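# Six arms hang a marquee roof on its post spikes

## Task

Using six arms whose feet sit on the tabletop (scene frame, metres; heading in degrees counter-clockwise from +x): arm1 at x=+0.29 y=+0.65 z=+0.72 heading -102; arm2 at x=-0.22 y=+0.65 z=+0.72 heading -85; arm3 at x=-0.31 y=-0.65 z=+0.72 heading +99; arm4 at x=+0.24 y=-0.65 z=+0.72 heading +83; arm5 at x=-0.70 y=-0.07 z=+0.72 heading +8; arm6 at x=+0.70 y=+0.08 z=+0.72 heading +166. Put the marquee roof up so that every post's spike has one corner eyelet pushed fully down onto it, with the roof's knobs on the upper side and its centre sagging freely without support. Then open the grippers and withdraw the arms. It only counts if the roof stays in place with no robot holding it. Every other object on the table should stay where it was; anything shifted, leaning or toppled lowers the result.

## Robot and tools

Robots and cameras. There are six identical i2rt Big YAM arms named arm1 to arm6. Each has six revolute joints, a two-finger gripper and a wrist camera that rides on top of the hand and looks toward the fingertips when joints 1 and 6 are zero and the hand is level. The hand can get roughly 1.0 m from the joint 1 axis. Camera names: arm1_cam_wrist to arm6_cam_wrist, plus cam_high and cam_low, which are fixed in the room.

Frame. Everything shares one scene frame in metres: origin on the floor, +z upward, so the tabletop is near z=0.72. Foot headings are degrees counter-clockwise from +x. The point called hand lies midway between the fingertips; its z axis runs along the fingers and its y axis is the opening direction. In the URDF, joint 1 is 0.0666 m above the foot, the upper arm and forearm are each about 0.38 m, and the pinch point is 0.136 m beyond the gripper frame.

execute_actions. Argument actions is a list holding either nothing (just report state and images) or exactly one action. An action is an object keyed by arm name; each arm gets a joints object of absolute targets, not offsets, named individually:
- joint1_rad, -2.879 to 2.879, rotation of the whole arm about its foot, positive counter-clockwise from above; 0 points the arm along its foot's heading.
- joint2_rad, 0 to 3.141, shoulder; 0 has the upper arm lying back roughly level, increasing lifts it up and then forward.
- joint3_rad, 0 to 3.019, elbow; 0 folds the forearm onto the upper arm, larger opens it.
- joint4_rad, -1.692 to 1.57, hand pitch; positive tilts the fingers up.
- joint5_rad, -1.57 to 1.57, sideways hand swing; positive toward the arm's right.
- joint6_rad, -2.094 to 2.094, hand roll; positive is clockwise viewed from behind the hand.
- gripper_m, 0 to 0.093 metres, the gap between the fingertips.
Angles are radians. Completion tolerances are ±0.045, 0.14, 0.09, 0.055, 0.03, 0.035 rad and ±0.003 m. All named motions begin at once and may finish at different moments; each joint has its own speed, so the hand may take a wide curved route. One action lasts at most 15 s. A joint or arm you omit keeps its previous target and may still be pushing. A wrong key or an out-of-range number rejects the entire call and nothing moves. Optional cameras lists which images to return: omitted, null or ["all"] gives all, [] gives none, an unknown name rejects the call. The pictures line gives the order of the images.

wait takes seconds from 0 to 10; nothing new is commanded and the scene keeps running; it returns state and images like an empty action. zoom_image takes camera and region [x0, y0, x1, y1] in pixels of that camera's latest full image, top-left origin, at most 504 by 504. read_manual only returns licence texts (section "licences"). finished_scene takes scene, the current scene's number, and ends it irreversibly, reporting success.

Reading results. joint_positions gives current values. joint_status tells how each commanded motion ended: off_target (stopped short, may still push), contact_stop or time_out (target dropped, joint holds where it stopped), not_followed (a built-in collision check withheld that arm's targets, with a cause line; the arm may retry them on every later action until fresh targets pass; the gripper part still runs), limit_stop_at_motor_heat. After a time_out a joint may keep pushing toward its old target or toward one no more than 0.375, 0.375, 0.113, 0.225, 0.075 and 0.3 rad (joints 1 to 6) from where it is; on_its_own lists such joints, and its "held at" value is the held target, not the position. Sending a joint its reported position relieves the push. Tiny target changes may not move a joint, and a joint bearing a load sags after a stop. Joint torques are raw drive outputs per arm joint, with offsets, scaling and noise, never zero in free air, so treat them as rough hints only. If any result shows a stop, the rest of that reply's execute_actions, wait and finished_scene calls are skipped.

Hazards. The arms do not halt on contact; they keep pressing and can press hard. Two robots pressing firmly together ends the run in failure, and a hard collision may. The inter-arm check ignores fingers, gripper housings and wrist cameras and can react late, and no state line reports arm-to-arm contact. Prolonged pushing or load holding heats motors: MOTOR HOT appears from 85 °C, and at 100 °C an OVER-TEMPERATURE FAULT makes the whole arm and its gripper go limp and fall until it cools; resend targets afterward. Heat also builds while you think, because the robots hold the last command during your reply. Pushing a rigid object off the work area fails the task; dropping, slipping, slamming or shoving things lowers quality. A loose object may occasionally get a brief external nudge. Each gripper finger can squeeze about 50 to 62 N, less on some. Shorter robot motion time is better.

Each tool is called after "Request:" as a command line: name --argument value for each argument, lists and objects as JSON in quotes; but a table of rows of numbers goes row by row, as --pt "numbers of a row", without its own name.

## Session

Request:
execute_actions --actions '[]'

Scene clock: 0.00 s.
Joint torques (N m, as the arm reports them, + toward a larger angle): no reading
Motor temperatures (°C, as the motors report them): arm1=[24 24 23 22 25 24] | arm2=[22 23 27 25 26 25] | arm3=[21 24 23 25 24 22] | arm4=[23 25 23 25 24 26] | arm5=[23 22 25 22 23 22] | arm6=[24 22 24 22 24 23]
arm1.joint_positions: joint1_rad=+0.265 joint2_rad=+0.426 joint3_rad=+0.544 joint4_rad=-1.264 joint5_rad=+0.213 joint6_rad=-0.409 gripper_m=+0.094
arm1.joint_status: not commanded
arm1.hand: x=+0.2614 y=+0.4666 z=+0.9655 quat_wxyz=(-0.033, -0.535, -0.810, +0.238) (m; scene frame)
arm2.joint_positions: joint1_rad=-0.341 joint2_rad=+0.531 joint3_rad=+0.383 joint4_rad=-0.991 joint5_rad=-0.258 joint6_rad=+0.293 gripper_m=+0.095
arm2.joint_status: not commanded
arm2.hand: x=-0.2374 y=+0.4379 z=+0.8960 quat_wxyz=(-0.242, -0.838, -0.485, +0.055) (m; scene frame)
arm3.joint_positions: joint1_rad=+0.100 joint2_rad=+0.356 joint3_rad=+0.656 joint4_rad=-1.415 joint5_rad=+0.317 joint6_rad=+0.501 gripper_m=+0.094
arm3.joint_status: not commanded
arm3.hand: x=-0.3027 y=-0.4823 z=+1.0291 quat_wxyz=(-0.234, +0.569, -0.775, -0.144) (m; scene frame)
arm4.joint_positions: joint1_rad=-0.182 joint2_rad=+0.483 joint3_rad=+0.482 joint4_rad=-1.084 joint5_rad=-0.140 joint6_rad=-0.551 gripper_m=+0.094
arm4.joint_status: not commanded
arm4.hand: x=+0.2740 y=-0.4359 z=+0.9505 quat_wxyz=(-0.193, +0.786, -0.567, -0.151) (m; scene frame)
arm5.joint_positions: joint1_rad=+0.383 joint2_rad=+0.397 joint3_rad=+0.590 joint4_rad=-1.293 joint5_rad=+0.104 joint6_rad=+0.259 gripper_m=+0.095
arm5.joint_status: not commanded
arm5.hand: x=-0.5323 y=+0.0143 z=+1.0021 quat_wxyz=(-0.227, +0.139, -0.962, -0.050) (m; scene frame)
arm6.joint_positions: joint1_rad=-0.283 joint2_rad=+0.494 joint3_rad=+0.464 joint4_rad=-1.045 joint5_rad=-0.295 joint6_rad=-0.210 gripper_m=+0.094
arm6.joint_status: not commanded
arm6.hand: x=+0.4890 y=+0.1440 z=+0.8988 quat_wxyz=(+0.054, +0.952, -0.109, -0.282) (m; scene frame)
pictures: arm1_cam_wrist, arm2_cam_wrist, arm3_cam_wrist, arm4_cam_wrist, arm5_cam_wrist, arm6_cam_wrist, cam_high, cam_low
Images, in order (width x height): arm1_cam_wrist 504x504, arm2_cam_wrist 504x504, arm3_cam_wrist 504x504, arm4_cam_wrist 504x504, arm5_cam_wrist 504x504, arm6_cam_wrist 504x504, cam_high 896x504, cam_low 896x504.

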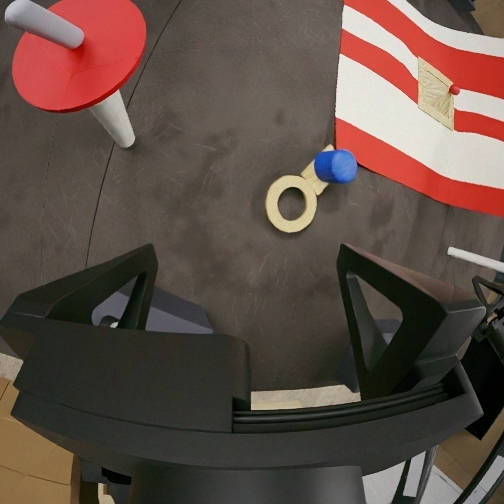

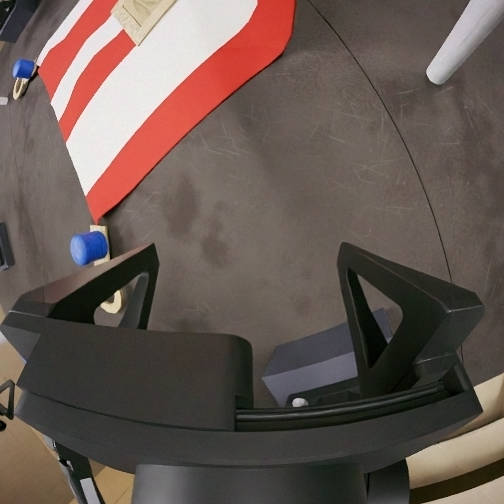

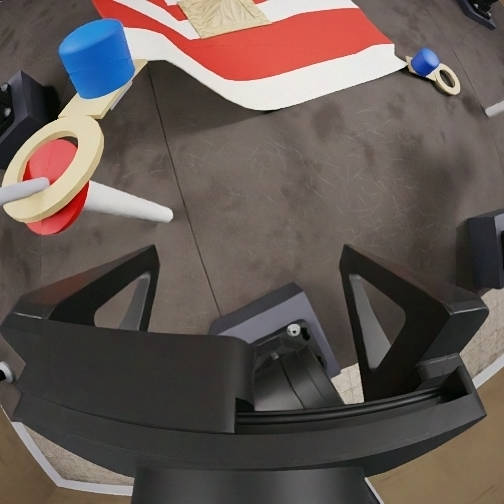

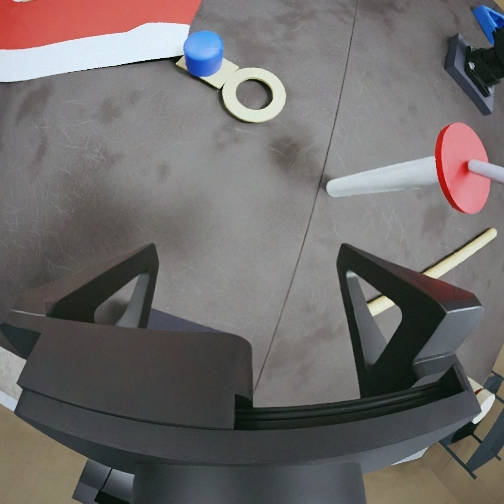

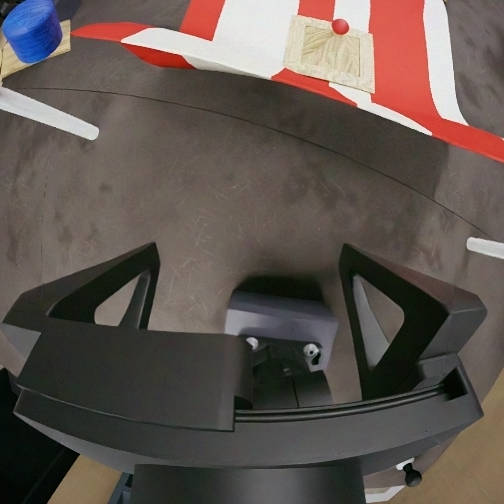

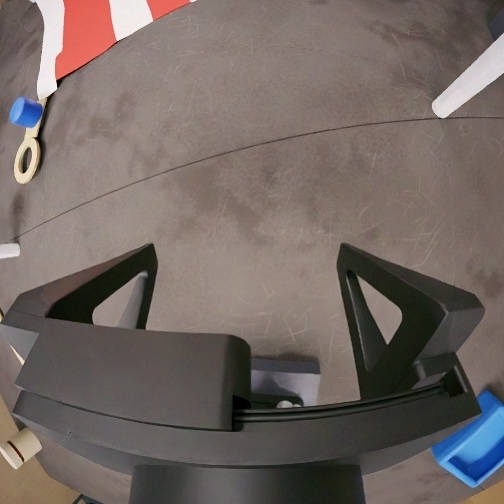

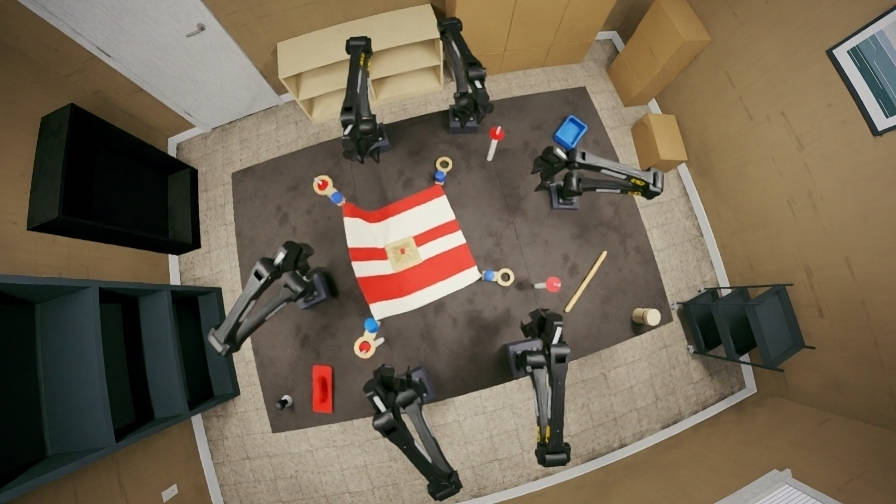

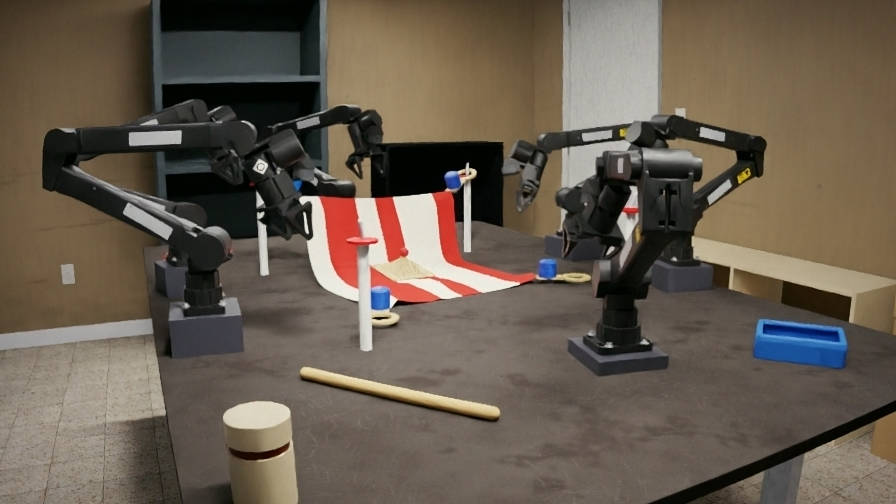

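Request:
zoom_image --camera "arm1_cam_wrist" --region '[240, 110, 400, 250]'

Request:
zoom_image --camera "arm4_cam_wrist" --region '[150, 10, 310, 140]'

Request:
zoom_image --camera "cam_low" --region '[400, 140, 620, 300]'

Request:
zoom_image --camera "cam_high" --region '[290, 110, 610, 370]'

Region (240, 110, 400, 250) of arm1_cam_wrist's 504x504 image, scaled by 3.150, with more detail than that image has; it fills the top 441 rows of this view, and the rest is white.

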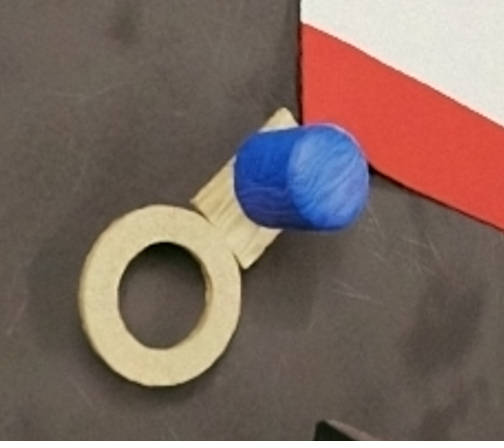

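Region (150, 10, 310, 140) of arm4_cam_wrist's 504x504 image, scaled by 3.150, with more detail than that image has; it fills the top 410 rows of this view, and the rest is white.

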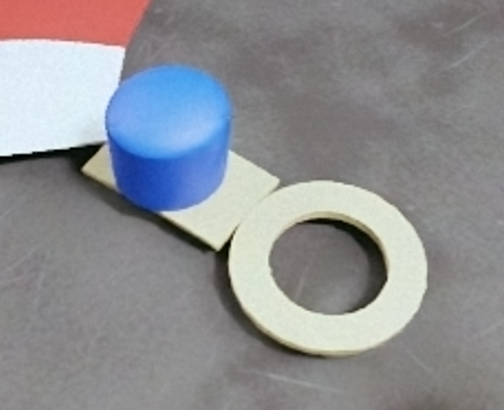

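Region (400, 140, 620, 300) of cam_low's 896x504 image, scaled by 2.291, with more detail than that image has; it fills the top 367 rows of this view, and the rest is white.

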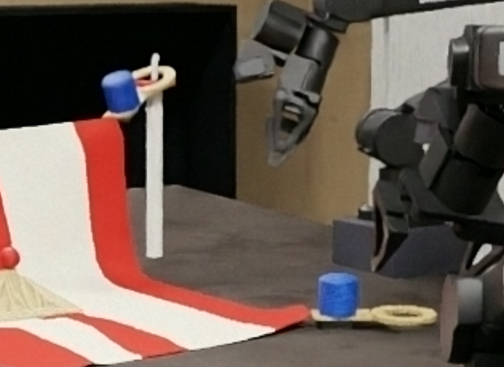

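Region (290, 110, 610, 370) of cam_high's 896x504 image, scaled by 1.575, with more detail than that image has; it fills the top 410 rows of this view, and the rest is white.

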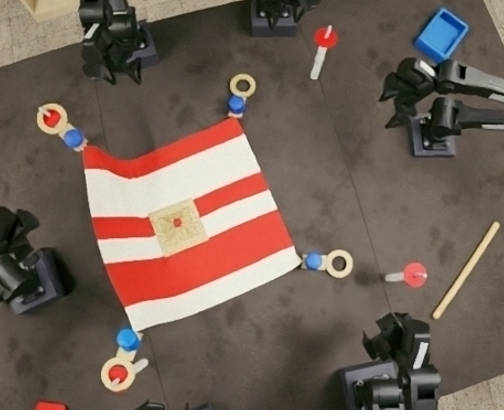

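Request:
execute_actions --actions '[{"arm1":{"joints":{"joint1_rad":-0.368,"joint2_rad":1.49,"joint3_rad":0.91,"joint4_rad":-0.93,"joint5_rad":0.0,"joint6_rad":-2.06,"gripper_m":0.093}},"arm4":{"joints":{"joint1_rad":0.246,"joint2_rad":1.66,"joint3_rad":1.12,"joint4_rad":-0.98,"joint5_rad":0.0,"joint6_rad":1.566,"gripper_m":0.093}}}]' --cameras '["arm1_cam_wrist","arm4_cam_wrist","cam_high","cam_low"]'

Scene clock: 8.97 s.
Joint torques (N m, as the arm reports them, + toward a larger angle): arm1=[-0.22 -8.24  8.92  0.09 -0.36  0.05] | arm2=[ 0.73  1.79 10.52  1.74 -0.22  0.01] | arm3=[-1.52  2.68 11.59  0.89  0.3   0.06] | arm4=[ -0.79 -10.65  10.99   0.22  -0.01   0.13] | arm5=[ 0.94  2.14 11.1   1.22  0.04  0.05] | arm6=[-0.33  0.97 11.7   1.55 -0.08 -0.04]
Motor temperatures (°C, as the motors report them): arm1=[24 24 26 22 25 24] | arm2=[22 23 29 25 26 25] | arm3=[21 24 25 25 24 22] | arm4=[23 25 25 25 24 26] | arm5=[23 22 27 22 23 22] | arm6=[24 22 27 22 24 23]
arm1.joint_positions: joint1_rad=-0.369 joint2_rad=+1.486 joint3_rad=+0.905 joint4_rad=-0.934 joint5_rad=+0.003 joint6_rad=-2.047 gripper_m=+0.093
arm1.joint_status: all done
arm1.hand: x=+0.0708 y=+0.3281 z=+0.8531 quat_wxyz=(+0.018, -0.060, -0.998, +0.029) (m; scene frame)
arm2.joint_positions: joint1_rad=-0.341 joint2_rad=+0.531 joint3_rad=+0.383 joint4_rad=-0.991 joint5_rad=-0.258 joint6_rad=+0.293 gripper_m=+0.095
arm2.joint_status: not commanded
arm2.hand: x=-0.2374 y=+0.4379 z=+0.8960 quat_wxyz=(-0.242, -0.838, -0.485, +0.055) (m; scene frame)
arm3.joint_positions: joint1_rad=+0.100 joint2_rad=+0.356 joint3_rad=+0.656 joint4_rad=-1.415 joint5_rad=+0.317 joint6_rad=+0.501 gripper_m=+0.094
arm3.joint_status: not commanded
arm3.hand: x=-0.3027 y=-0.4823 z=+1.0291 quat_wxyz=(-0.234, +0.569, -0.775, -0.144) (m; scene frame)
arm4.joint_positions: joint1_rad=+0.245 joint2_rad=+1.667 joint3_rad=+1.078 joint4_rad=-0.982 joint5_rad=-0.001 joint6_rad=+1.555 gripper_m=+0.093
arm4.joint_status: all done
arm4.hand: x=+0.1684 y=-0.2122 z=+0.8414 quat_wxyz=(+0.004, +0.089, -0.996, +0.005) (m; scene frame)
arm5.joint_positions: joint1_rad=+0.383 joint2_rad=+0.397 joint3_rad=+0.590 joint4_rad=-1.293 joint5_rad=+0.104 joint6_rad=+0.259 gripper_m=+0.095
arm5.joint_status: not commanded
arm5.hand: x=-0.5323 y=+0.0143 z=+1.0021 quat_wxyz=(-0.227, +0.139, -0.962, -0.050) (m; scene frame)
arm6.joint_positions: joint1_rad=-0.283 joint2_rad=+0.494 joint3_rad=+0.464 joint4_rad=-1.045 joint5_rad=-0.295 joint6_rad=-0.210 gripper_m=+0.094
arm6.joint_status: not commanded
arm6.hand: x=+0.4890 y=+0.1440 z=+0.8988 quat_wxyz=(+0.054, +0.952, -0.109, -0.282) (m; scene frame)
pictures: arm1_cam_wrist, arm4_cam_wrist, cam_high, cam_low
Images, in order (width x height): arm1_cam_wrist 504x504, arm4_cam_wrist 504x504, cam_high 896x504, cam_low 896x504.

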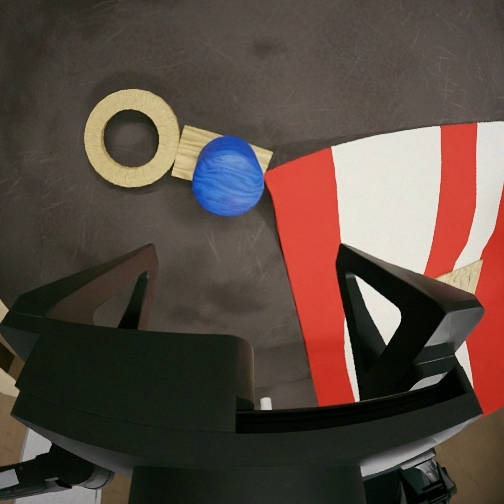

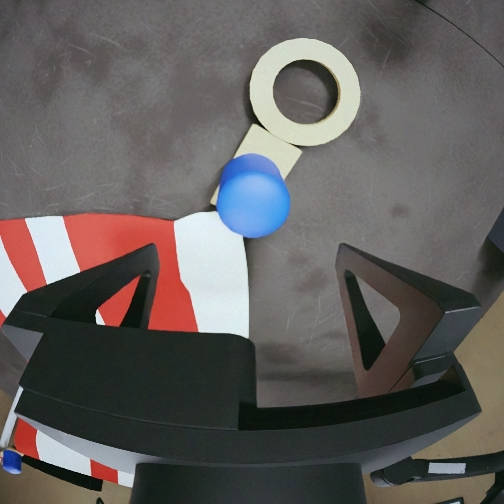

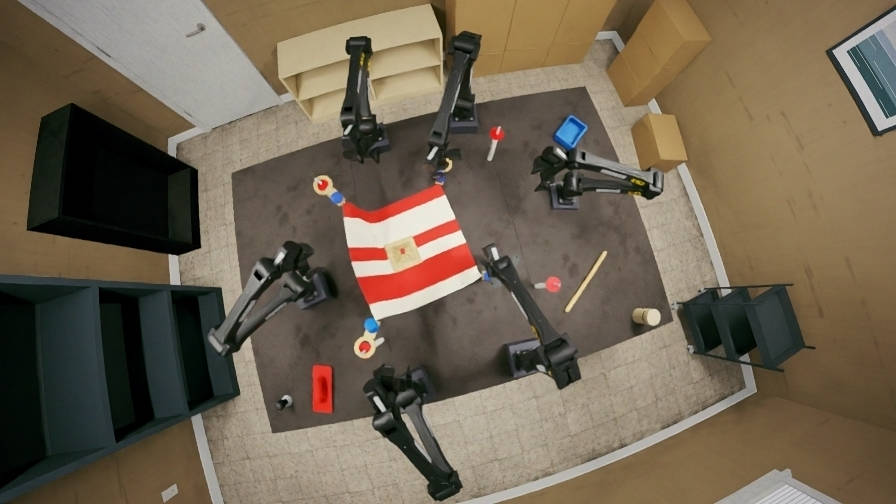

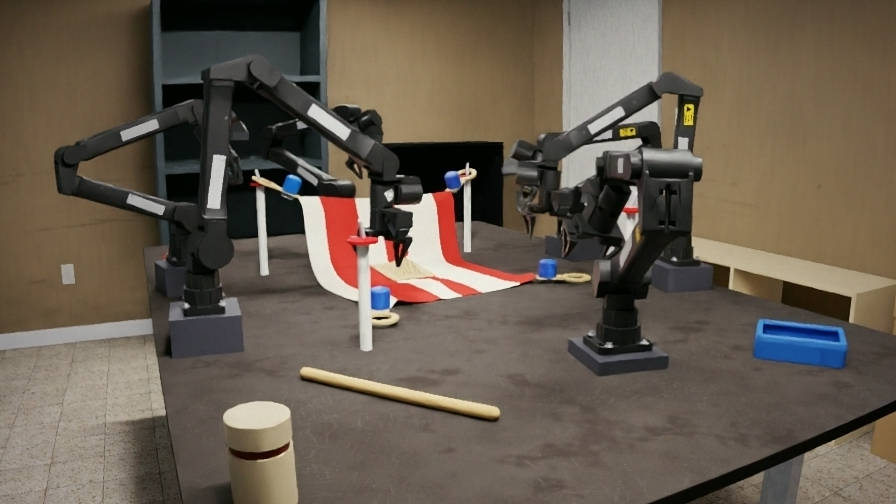

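Request:
execute_actions --actions '[{"arm1":{"joints":{"joint1_rad":-0.358,"joint2_rad":1.58,"joint3_rad":0.849,"joint4_rad":-0.825}},"arm4":{"joints":{"joint2_rad":1.73,"joint3_rad":1.034,"joint4_rad":-0.86}}}]' --cameras '["arm1_cam_wrist","arm4_cam_wrist","cam_low"]'

Scene clock: 10.77 s.
Joint torques (N m, as the arm reports them, + toward a larger angle): arm1=[ 0.36 -9.13  7.3   0.44 -0.37  0.06] | arm2=[ 1.08  1.6  10.57  1.57 -0.23  0.  ] | arm3=[-1.5   2.67 11.58  0.89  0.3   0.06] | arm4=[ -0.5  -10.25   6.71   0.63   0.04   0.09] | arm5=[ 1.05  2.3  11.16  1.24  0.04  0.05] | arm6=[-0.31  0.95 11.71  1.56 -0.09 -0.04]
Motor temperatures (°C, as the motors report them): arm1=[24 24 26 22 25 24] | arm2=[22 23 29 25 26 25] | arm3=[21 24 26 25 24 22] | arm4=[23 25 25 25 24 26] | arm5=[23 22 27 22 23 22] | arm6=[24 22 27 22 24 23]
arm1.joint_positions: joint1_rad=-0.368 joint2_rad=+1.583 joint3_rad=+0.852 joint4_rad=-0.841 joint5_rad=+0.003 joint6_rad=-2.047 gripper_m=+0.093
arm1.joint_status: all done
arm1.hand: x=+0.0775 y=+0.3371 z=+0.8019 quat_wxyz=(+0.004, -0.059, -0.998, +0.004) (m; scene frame)
arm2.joint_positions: joint1_rad=-0.341 joint2_rad=+0.531 joint3_rad=+0.383 joint4_rad=-0.991 joint5_rad=-0.258 joint6_rad=+0.293 gripper_m=+0.095
arm2.joint_status: not commanded
arm2.hand: x=-0.2374 y=+0.4379 z=+0.8960 quat_wxyz=(-0.242, -0.838, -0.485, +0.055) (m; scene frame)
arm3.joint_positions: joint1_rad=+0.100 joint2_rad=+0.356 joint3_rad=+0.656 joint4_rad=-1.415 joint5_rad=+0.317 joint6_rad=+0.501 gripper_m=+0.094
arm3.joint_status: not commanded
arm3.hand: x=-0.3027 y=-0.4823 z=+1.0291 quat_wxyz=(-0.234, +0.569, -0.775, -0.144) (m; scene frame)
arm4.joint_positions: joint1_rad=+0.245 joint2_rad=+1.734 joint3_rad=+1.035 joint4_rad=-0.869 joint5_rad=-0.001 joint6_rad=+1.556 gripper_m=+0.093
arm4.joint_status: all done
arm4.hand: x=+0.1682 y=-0.2125 z=+0.8002 quat_wxyz=(+0.004, +0.089, -0.996, +0.003) (m; scene frame)
arm5.joint_positions: joint1_rad=+0.383 joint2_rad=+0.397 joint3_rad=+0.590 joint4_rad=-1.293 joint5_rad=+0.104 joint6_rad=+0.259 gripper_m=+0.095
arm5.joint_status: not commanded
arm5.hand: x=-0.5323 y=+0.0143 z=+1.0021 quat_wxyz=(-0.227, +0.139, -0.962, -0.050) (m; scene frame)
arm6.joint_positions: joint1_rad=-0.283 joint2_rad=+0.494 joint3_rad=+0.464 joint4_rad=-1.045 joint5_rad=-0.295 joint6_rad=-0.210 gripper_m=+0.094
arm6.joint_status: not commanded
arm6.hand: x=+0.4890 y=+0.1440 z=+0.8988 quat_wxyz=(+0.054, +0.952, -0.109, -0.282) (m; scene frame)
pictures: arm1_cam_wrist, arm4_cam_wrist, cam_low
Images, in order (width x height): arm1_cam_wrist 504x504, arm4_cam_wrist 504x504, cam_low 896x504.

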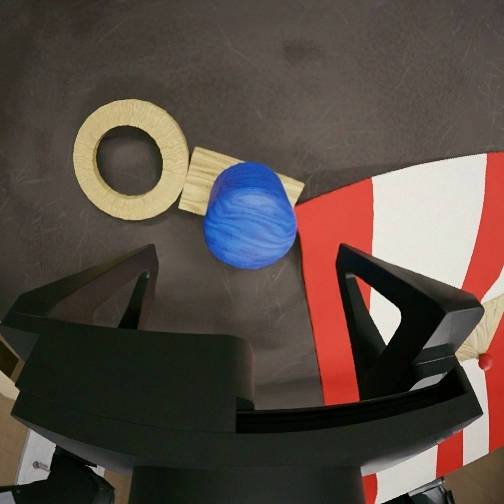

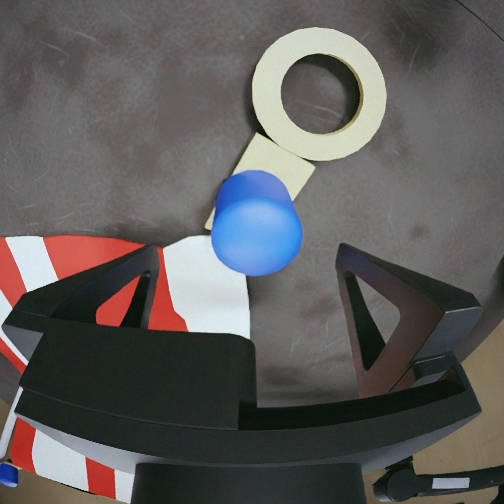

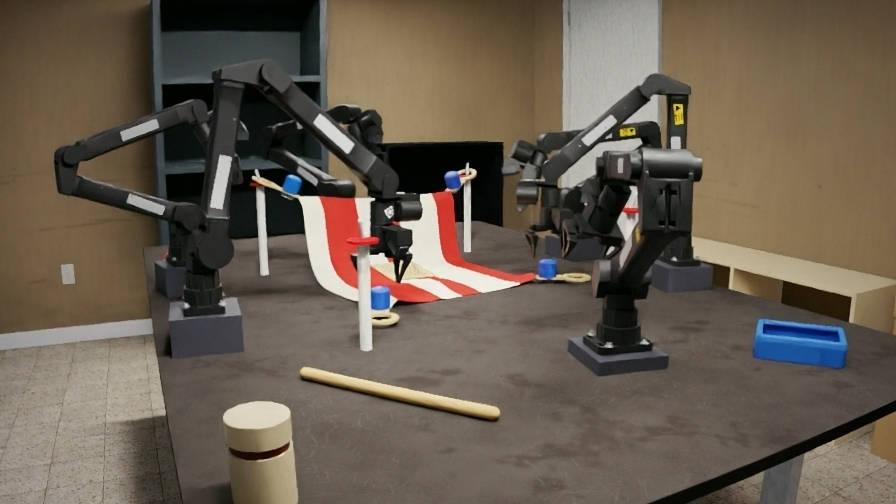

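Request:
execute_actions --actions '[{"arm1":{"joints":{"joint2_rad":1.668,"joint3_rad":0.817,"joint4_rad":-0.70}},"arm4":{"joints":{"joint2_rad":1.806,"joint3_rad":1.004,"joint4_rad":-0.755}}}]' --cameras '["arm1_cam_wrist","arm4_cam_wrist","cam_low"]'

Scene clock: 12.20 s.
Joint torques (N m, as the arm reports them, + toward a larger angle): arm1=[ 0.47 -9.54  6.21  0.48 -0.35  0.04] | arm2=[ 0.99  1.54 10.42  1.64 -0.19  0.01] | arm3=[-1.48  2.67 11.6   0.89  0.31  0.06] | arm4=[ -0.12 -11.44   5.86   0.67   0.04   0.12] | arm5=[ 0.92  2.13 11.14  1.24  0.03  0.05] | arm6=[-0.33  0.94 11.7   1.56 -0.08 -0.03]
Motor temperatures (°C, as the motors report them): arm1=[24 25 26 22 25 24] | arm2=[22 23 29 25 26 25] | arm3=[21 24 26 25 24 22] | arm4=[23 25 25 25 24 26] | arm5=[23 22 27 22 23 22] | arm6=[24 22 28 22 24 23]
arm1.joint_positions: joint1_rad=-0.368 joint2_rad=+1.668 joint3_rad=+0.824 joint4_rad=-0.716 joint5_rad=+0.003 joint6_rad=-2.047 gripper_m=+0.093
arm1.joint_status: all done
arm1.hand: x=+0.0750 y=+0.3333 z=+0.7641 quat_wxyz=(+0.007, -0.059, -0.998, +0.009) (m; scene frame)
arm2.joint_positions: joint1_rad=-0.341 joint2_rad=+0.531 joint3_rad=+0.383 joint4_rad=-0.991 joint5_rad=-0.258 joint6_rad=+0.293 gripper_m=+0.095
arm2.joint_status: not commanded
arm2.hand: x=-0.2374 y=+0.4379 z=+0.8960 quat_wxyz=(-0.242, -0.838, -0.485, +0.055) (m; scene frame)
arm3.joint_positions: joint1_rad=+0.100 joint2_rad=+0.356 joint3_rad=+0.656 joint4_rad=-1.415 joint5_rad=+0.317 joint6_rad=+0.501 gripper_m=+0.094
arm3.joint_status: not commanded
arm3.hand: x=-0.3027 y=-0.4823 z=+1.0291 quat_wxyz=(-0.234, +0.569, -0.775, -0.144) (m; scene frame)
arm4.joint_positions: joint1_rad=+0.245 joint2_rad=+1.810 joint3_rad=+1.007 joint4_rad=-0.765 joint5_rad=-0.001 joint6_rad=+1.556 gripper_m=+0.093
arm4.joint_status: all done
arm4.hand: x=+0.1680 y=-0.2129 z=+0.7602 quat_wxyz=(+0.004, +0.089, -0.996, +0.003) (m; scene frame)
arm5.joint_positions: joint1_rad=+0.383 joint2_rad=+0.397 joint3_rad=+0.590 joint4_rad=-1.293 joint5_rad=+0.104 joint6_rad=+0.259 gripper_m=+0.095
arm5.joint_status: not commanded
arm5.hand: x=-0.5323 y=+0.0143 z=+1.0021 quat_wxyz=(-0.227, +0.139, -0.962, -0.050) (m; scene frame)
arm6.joint_positions: joint1_rad=-0.283 joint2_rad=+0.494 joint3_rad=+0.464 joint4_rad=-1.045 joint5_rad=-0.295 joint6_rad=-0.210 gripper_m=+0.094
arm6.joint_status: not commanded
arm6.hand: x=+0.4890 y=+0.1440 z=+0.8988 quat_wxyz=(+0.054, +0.952, -0.109, -0.282) (m; scene frame)
pictures: arm1_cam_wrist, arm4_cam_wrist, cam_low
Images, in order (width x height): arm1_cam_wrist 504x504, arm4_cam_wrist 504x504, cam_low 896x504.

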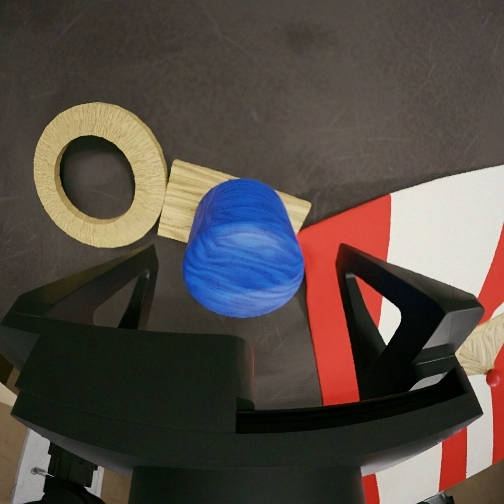

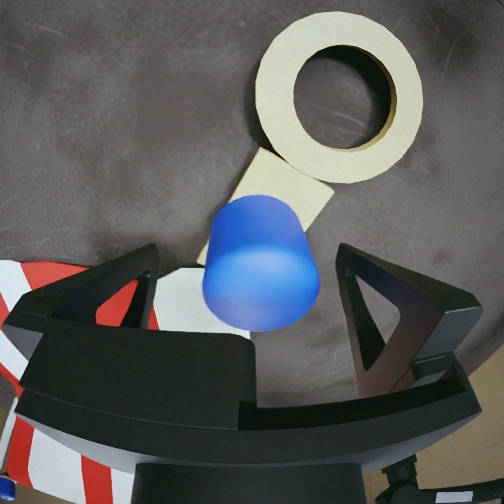

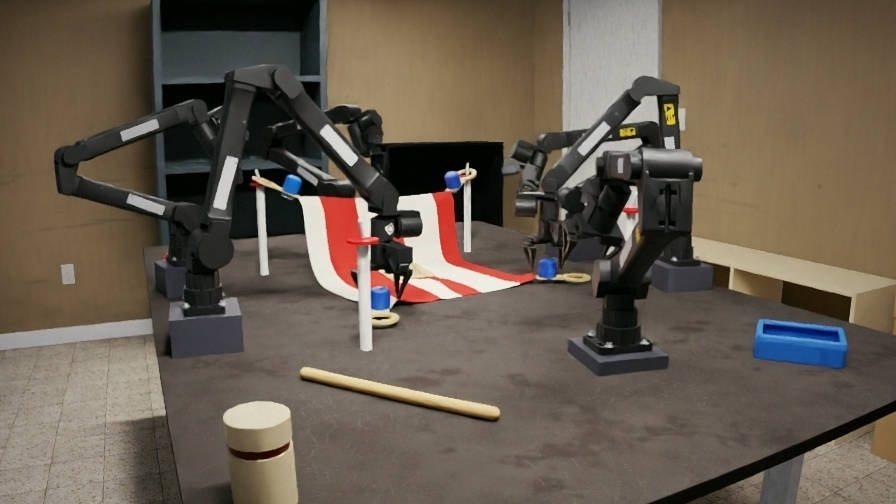

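Request:
zoom_image --camera "cam_low" --region '[330, 230, 610, 340]'

Region (330, 230, 610, 340) of cam_low's 896x504 image, scaled by 1.800, with more detail than that image has; it fills the top 198 rows of this view, and the rest is white.

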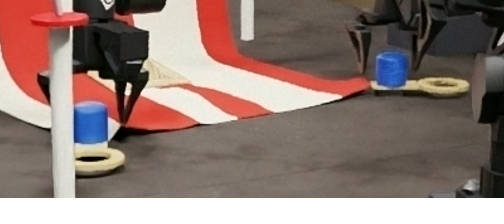

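Request:
execute_actions --actions '[{"arm1":{"joints":{"gripper_m":0.03}},"arm4":{"joints":{"gripper_m":0.03}}}]' --cameras '["arm1_cam_wrist","arm4_cam_wrist","cam_low"]'

Scene clock: 13.33 s.
Joint torques (N m, as the arm reports them, + toward a larger angle): arm1=[ 0.42 -9.93  6.32  0.42 -0.33  0.03] | arm2=[ 1.14  1.2  10.38  1.69 -0.22 -0.01] | arm3=[-1.49  2.67 11.6   0.89  0.31  0.06] | arm4=[  0.06 -11.64   5.81   0.48   0.04   0.02] | arm5=[ 1.02  2.33 11.15  1.24  0.04  0.04] | arm6=[-0.33  0.94 11.7   1.56 -0.08 -0.03]
Motor temperatures (°C, as the motors report them): arm1=[24 25 26 22 25 24] | arm2=[22 23 30 25 26 25] | arm3=[21 24 26 25 24 22] | arm4=[23 25 25 25 24 26] | arm5=[23 22 27 22 23 22] | arm6=[24 22 28 22 24 23]
arm1.joint_positions: joint1_rad=-0.368 joint2_rad=+1.668 joint3_rad=+0.824 joint4_rad=-0.715 joint5_rad=+0.002 joint6_rad=-2.048 gripper_m=+0.048
arm1.joint_status: gripper_m off_target (ended at +0.048, target +0.030)
arm1.hand: x=+0.0750 y=+0.3329 z=+0.7642 quat_wxyz=(+0.007, -0.058, -0.998, +0.010) (m; scene frame)
arm2.joint_positions: joint1_rad=-0.341 joint2_rad=+0.531 joint3_rad=+0.383 joint4_rad=-0.991 joint5_rad=-0.258 joint6_rad=+0.293 gripper_m=+0.095
arm2.joint_status: not commanded
arm2.hand: x=-0.2374 y=+0.4379 z=+0.8960 quat_wxyz=(-0.242, -0.838, -0.485, +0.055) (m; scene frame)
arm3.joint_positions: joint1_rad=+0.100 joint2_rad=+0.356 joint3_rad=+0.656 joint4_rad=-1.415 joint5_rad=+0.317 joint6_rad=+0.501 gripper_m=+0.094
arm3.joint_status: not commanded
arm3.hand: x=-0.3027 y=-0.4823 z=+1.0291 quat_wxyz=(-0.234, +0.569, -0.775, -0.144) (m; scene frame)
arm4.joint_positions: joint1_rad=+0.245 joint2_rad=+1.810 joint3_rad=+1.007 joint4_rad=-0.764 joint5_rad=-0.001 joint6_rad=+1.557 gripper_m=+0.048
arm4.joint_status: gripper_m off_target (ended at +0.048, target +0.030)
arm4.hand: x=+0.1679 y=-0.2125 z=+0.7602 quat_wxyz=(+0.004, +0.089, -0.996, +0.003) (m; scene frame)
arm5.joint_positions: joint1_rad=+0.383 joint2_rad=+0.397 joint3_rad=+0.590 joint4_rad=-1.293 joint5_rad=+0.104 joint6_rad=+0.259 gripper_m=+0.095
arm5.joint_status: not commanded
arm5.hand: x=-0.5323 y=+0.0143 z=+1.0021 quat_wxyz=(-0.227, +0.139, -0.962, -0.050) (m; scene frame)
arm6.joint_positions: joint1_rad=-0.283 joint2_rad=+0.494 joint3_rad=+0.464 joint4_rad=-1.045 joint5_rad=-0.295 joint6_rad=-0.210 gripper_m=+0.094
arm6.joint_status: not commanded
arm6.hand: x=+0.4890 y=+0.1440 z=+0.8988 quat_wxyz=(+0.054, +0.952, -0.109, -0.282) (m; scene frame)
pictures: arm1_cam_wrist, arm4_cam_wrist, cam_low
Images, in order (width x height): arm1_cam_wrist 504x504, arm4_cam_wrist 504x504, cam_low 896x504.

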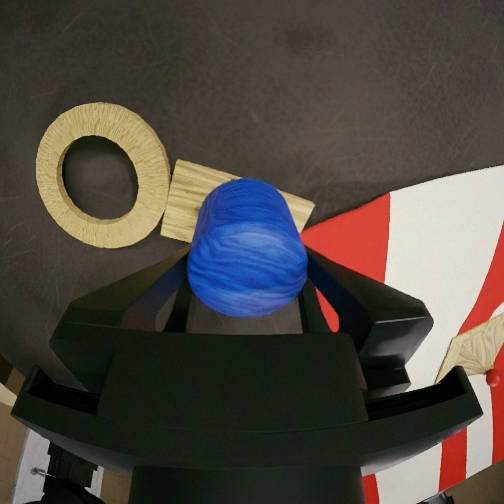

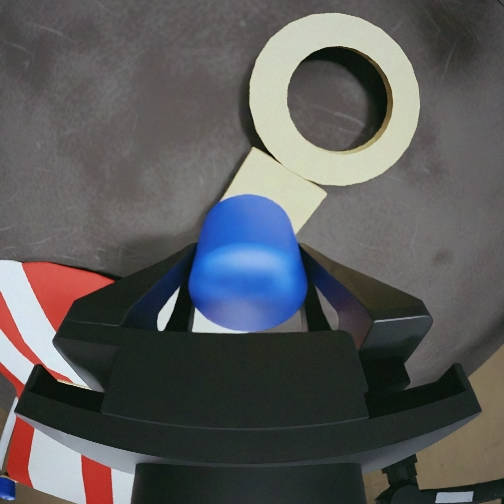

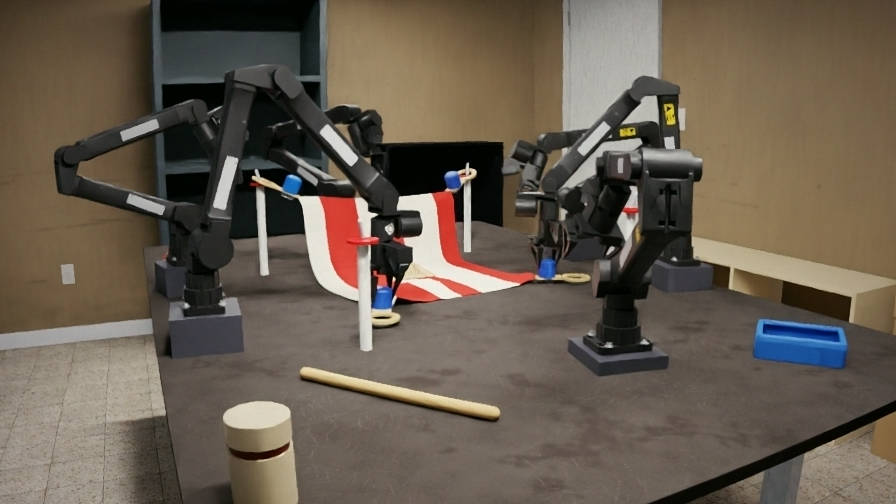

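Request:
execute_actions --actions '[{"arm1":{"joints":{"joint2_rad":1.305,"joint3_rad":1.366,"joint4_rad":-1.607}},"arm4":{"joints":{"joint2_rad":1.487,"joint3_rad":1.535,"joint4_rad":-1.595}}}]' --cameras '["arm1_cam_wrist","arm4_cam_wrist","cam_low","cam_high"]'

Scene clock: 16.47 s.
Joint torques (N m, as the arm reports them, + toward a larger angle): arm1=[ 0.45 -8.22 12.24 -0.7  -0.32  0.05] | arm2=[ 0.74  1.19 10.52  1.8  -0.22 -0.03] | arm3=[-1.47  2.69 11.59  0.88  0.31  0.06] | arm4=[  0.01 -11.31  11.74  -0.33   0.01   0.1 ] | arm5=[ 1.1   2.34 11.12  1.28  0.04  0.04] | arm6=[-0.31  0.96 11.7   1.56 -0.08 -0.04]
Motor temperatures (°C, as the motors report them): arm1=[24 25 26 22 25 24] | arm2=[22 23 30 25 26 25] | arm3=[21 24 26 25 24 22] | arm4=[23 25 25 25 24 26] | arm5=[23 22 28 22 23 22] | arm6=[24 22 28 22 24 23]
arm1.joint_positions: joint1_rad=-0.367 joint2_rad=+1.312 joint3_rad=+1.336 joint4_rad=-1.590 joint5_rad=+0.002 joint6_rad=-2.048 gripper_m=+0.048
arm1.joint_status: all done
arm1.hand: x=+0.0820 y=+0.3439 z=+1.0719 quat_wxyz=(+0.005, -0.058, -0.998, +0.007) (m; scene frame)
arm2.joint_positions: joint1_rad=-0.341 joint2_rad=+0.531 joint3_rad=+0.383 joint4_rad=-0.991 joint5_rad=-0.258 joint6_rad=+0.293 gripper_m=+0.095
arm2.joint_status: not commanded
arm2.hand: x=-0.2374 y=+0.4379 z=+0.8960 quat_wxyz=(-0.242, -0.838, -0.485, +0.055) (m; scene frame)
arm3.joint_positions: joint1_rad=+0.100 joint2_rad=+0.356 joint3_rad=+0.656 joint4_rad=-1.415 joint5_rad=+0.317 joint6_rad=+0.501 gripper_m=+0.094
arm3.joint_status: not commanded
arm3.hand: x=-0.3027 y=-0.4823 z=+1.0291 quat_wxyz=(-0.234, +0.569, -0.775, -0.144) (m; scene frame)
arm4.joint_positions: joint1_rad=+0.245 joint2_rad=+1.494 joint3_rad=+1.500 joint4_rad=-1.586 joint5_rad=-0.001 joint6_rad=+1.557 gripper_m=+0.048
arm4.joint_status: all done
arm4.hand: x=+0.1701 y=-0.2129 z=+1.0688 quat_wxyz=(+0.004, +0.088, -0.996, +0.009) (m; scene frame)
arm5.joint_positions: joint1_rad=+0.383 joint2_rad=+0.397 joint3_rad=+0.590 joint4_rad=-1.293 joint5_rad=+0.104 joint6_rad=+0.259 gripper_m=+0.095
arm5.joint_status: not commanded
arm5.hand: x=-0.5323 y=+0.0143 z=+1.0021 quat_wxyz=(-0.227, +0.139, -0.962, -0.050) (m; scene frame)
arm6.joint_positions: joint1_rad=-0.283 joint2_rad=+0.494 joint3_rad=+0.464 joint4_rad=-1.045 joint5_rad=-0.295 joint6_rad=-0.210 gripper_m=+0.094
arm6.joint_status: not commanded
arm6.hand: x=+0.4890 y=+0.1440 z=+0.8988 quat_wxyz=(+0.054, +0.952, -0.109, -0.282) (m; scene frame)
pictures: arm1_cam_wrist, arm4_cam_wrist, cam_high, cam_low
Images, in order (width x height): arm1_cam_wrist 504x504, arm4_cam_wrist 504x504, cam_high 896x504, cam_low 896x504.

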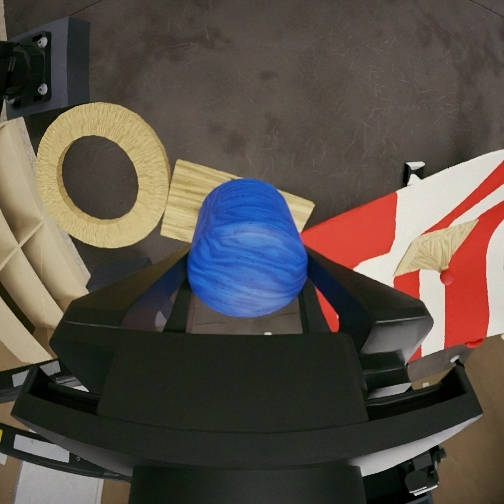

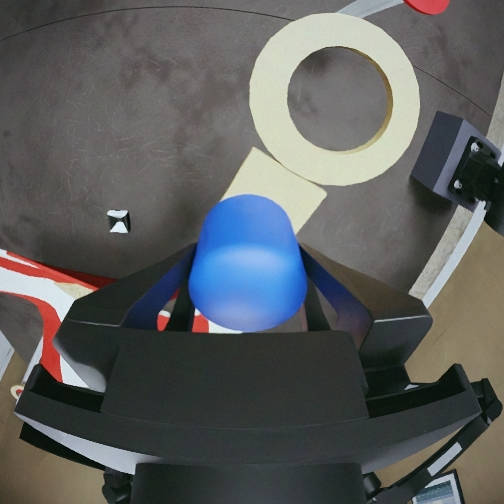

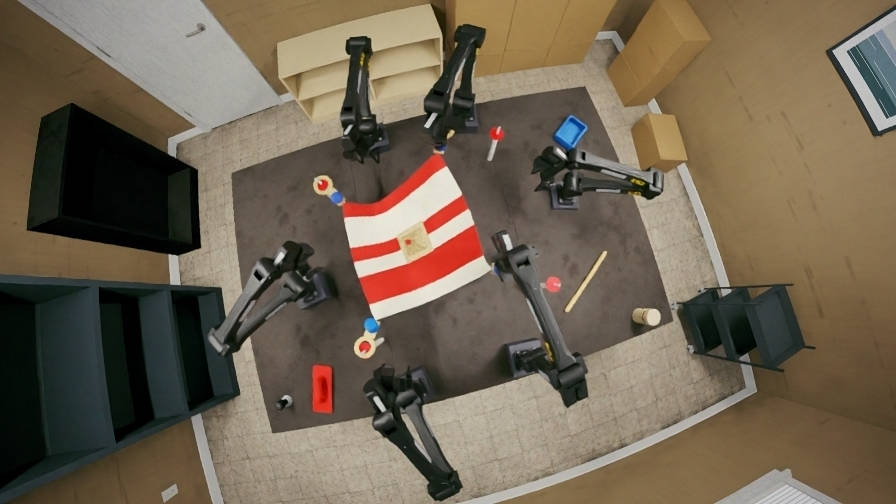

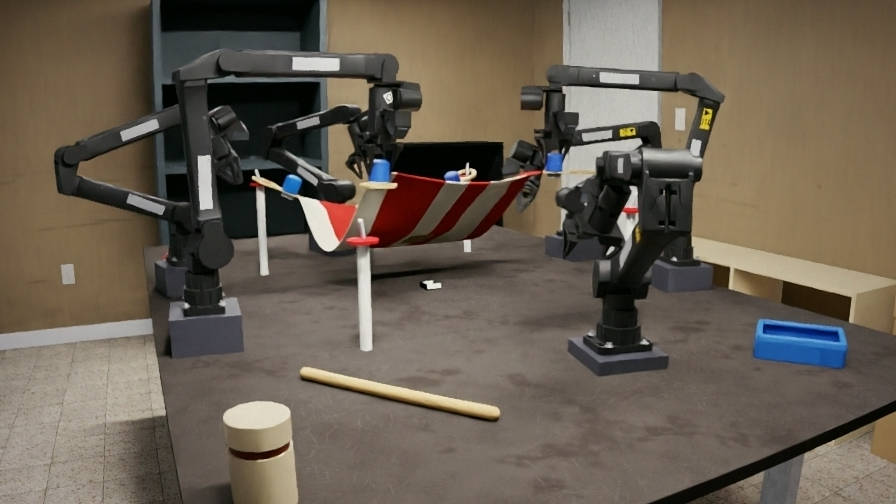

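Request:
execute_actions --actions '[{"arm1":{"joints":{"joint1_rad":0.115,"joint6_rad":-1.237}},"arm4":{"joints":{"joint1_rad":-0.212,"joint2_rad":1.328,"joint3_rad":1.337,"joint4_rad":-1.58,"joint6_rad":1.484}}}]' --cameras '["arm1_cam_wrist","arm4_cam_wrist","cam_low","cam_high"]'

Scene clock: 19.77 s.
Joint torques (N m, as the arm reports them, + toward a larger angle): arm1=[-0.85 -7.94 12.37 -0.62 -0.27  0.28] | arm2=[ 0.26  0.75 10.44  1.6  -0.23  0.  ] | arm3=[-1.53  2.68 11.59  0.88  0.3   0.06] | arm4=[-1.24 -8.94  8.44 -0.03  0.31 -0.1 ] | arm5=[ 0.95  2.02 11.11  1.24  0.04  0.04] | arm6=[-0.34  0.95 11.71  1.56 -0.08 -0.03]
Motor temperatures (°C, as the motors report them): arm1=[24 25 26 22 25 24] | arm2=[22 23 30 25 26 25] | arm3=[21 24 27 25 24 22] | arm4=[23 26 25 25 24 26] | arm5=[23 22 28 22 23 22] | arm6=[24 22 29 22 24 23]
arm1.joint_positions: joint1_rad=+0.120 joint2_rad=+1.312 joint3_rad=+1.336 joint4_rad=-1.590 joint5_rad=+0.001 joint6_rad=-1.251 gripper_m=+0.048
arm1.joint_status: all done
arm1.hand: x=+0.2513 y=+0.2817 z=+1.0716 quat_wxyz=(+0.002, -0.211, -0.977, +0.008) (m; scene frame)
arm2.joint_positions: joint1_rad=-0.341 joint2_rad=+0.531 joint3_rad=+0.383 joint4_rad=-0.991 joint5_rad=-0.258 joint6_rad=+0.293 gripper_m=+0.095
arm2.joint_status: not commanded
arm2.hand: x=-0.2374 y=+0.4379 z=+0.8960 quat_wxyz=(-0.242, -0.838, -0.485, +0.055) (m; scene frame)
arm3.joint_positions: joint1_rad=+0.100 joint2_rad=+0.356 joint3_rad=+0.656 joint4_rad=-1.415 joint5_rad=+0.317 joint6_rad=+0.501 gripper_m=+0.094
arm3.joint_status: not commanded
arm3.hand: x=-0.3027 y=-0.4823 z=+1.0291 quat_wxyz=(-0.234, +0.569, -0.775, -0.144) (m; scene frame)
arm4.joint_positions: joint1_rad=-0.203 joint2_rad=+1.344 joint3_rad=+1.340 joint4_rad=-1.580 joint5_rad=-0.012 joint6_rad=+1.489 gripper_m=+0.048
arm4.joint_status: all done
arm4.hand: x=+0.3470 y=-0.2809 z=+1.0659 quat_wxyz=(+0.009, -0.102, -0.995, +0.010) (m; scene frame)
arm5.joint_positions: joint1_rad=+0.383 joint2_rad=+0.397 joint3_rad=+0.590 joint4_rad=-1.293 joint5_rad=+0.104 joint6_rad=+0.259 gripper_m=+0.095
arm5.joint_status: not commanded
arm5.hand: x=-0.5323 y=+0.0143 z=+1.0021 quat_wxyz=(-0.227, +0.139, -0.962, -0.050) (m; scene frame)
arm6.joint_positions: joint1_rad=-0.283 joint2_rad=+0.494 joint3_rad=+0.464 joint4_rad=-1.045 joint5_rad=-0.295 joint6_rad=-0.210 gripper_m=+0.094
arm6.joint_status: not commanded
arm6.hand: x=+0.4890 y=+0.1440 z=+0.8988 quat_wxyz=(+0.054, +0.952, -0.109, -0.282) (m; scene frame)
pictures: arm1_cam_wrist, arm4_cam_wrist, cam_high, cam_low
Images, in order (width x height): arm1_cam_wrist 504x504, arm4_cam_wrist 504x504, cam_high 896x504, cam_low 896x504.

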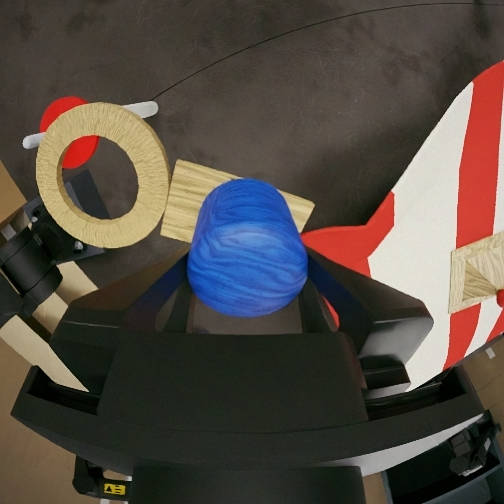

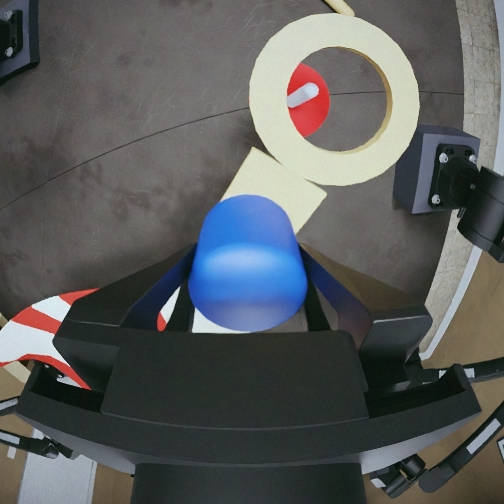

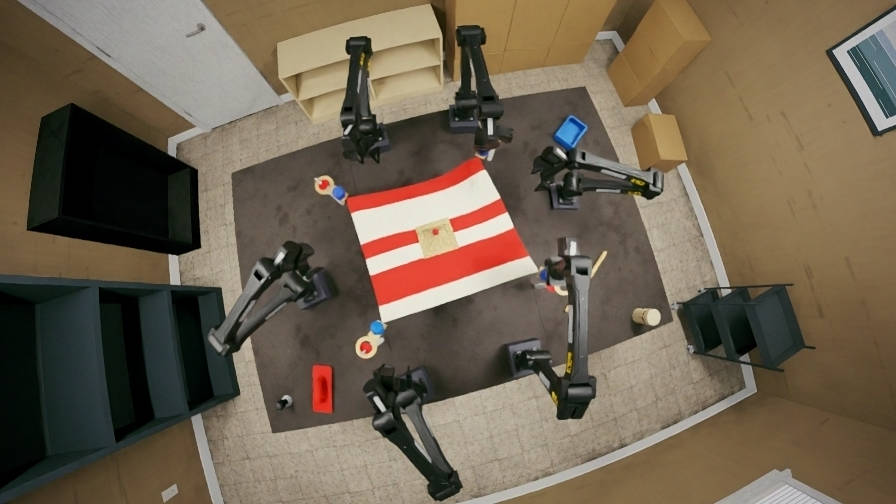

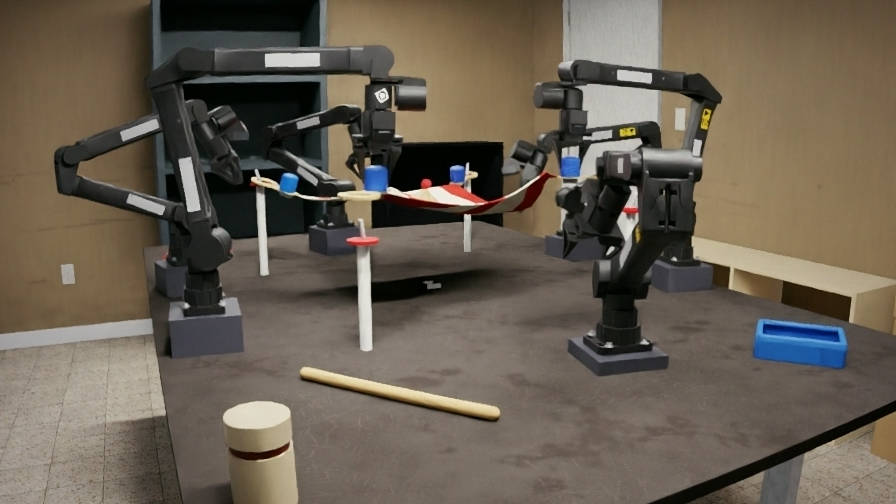

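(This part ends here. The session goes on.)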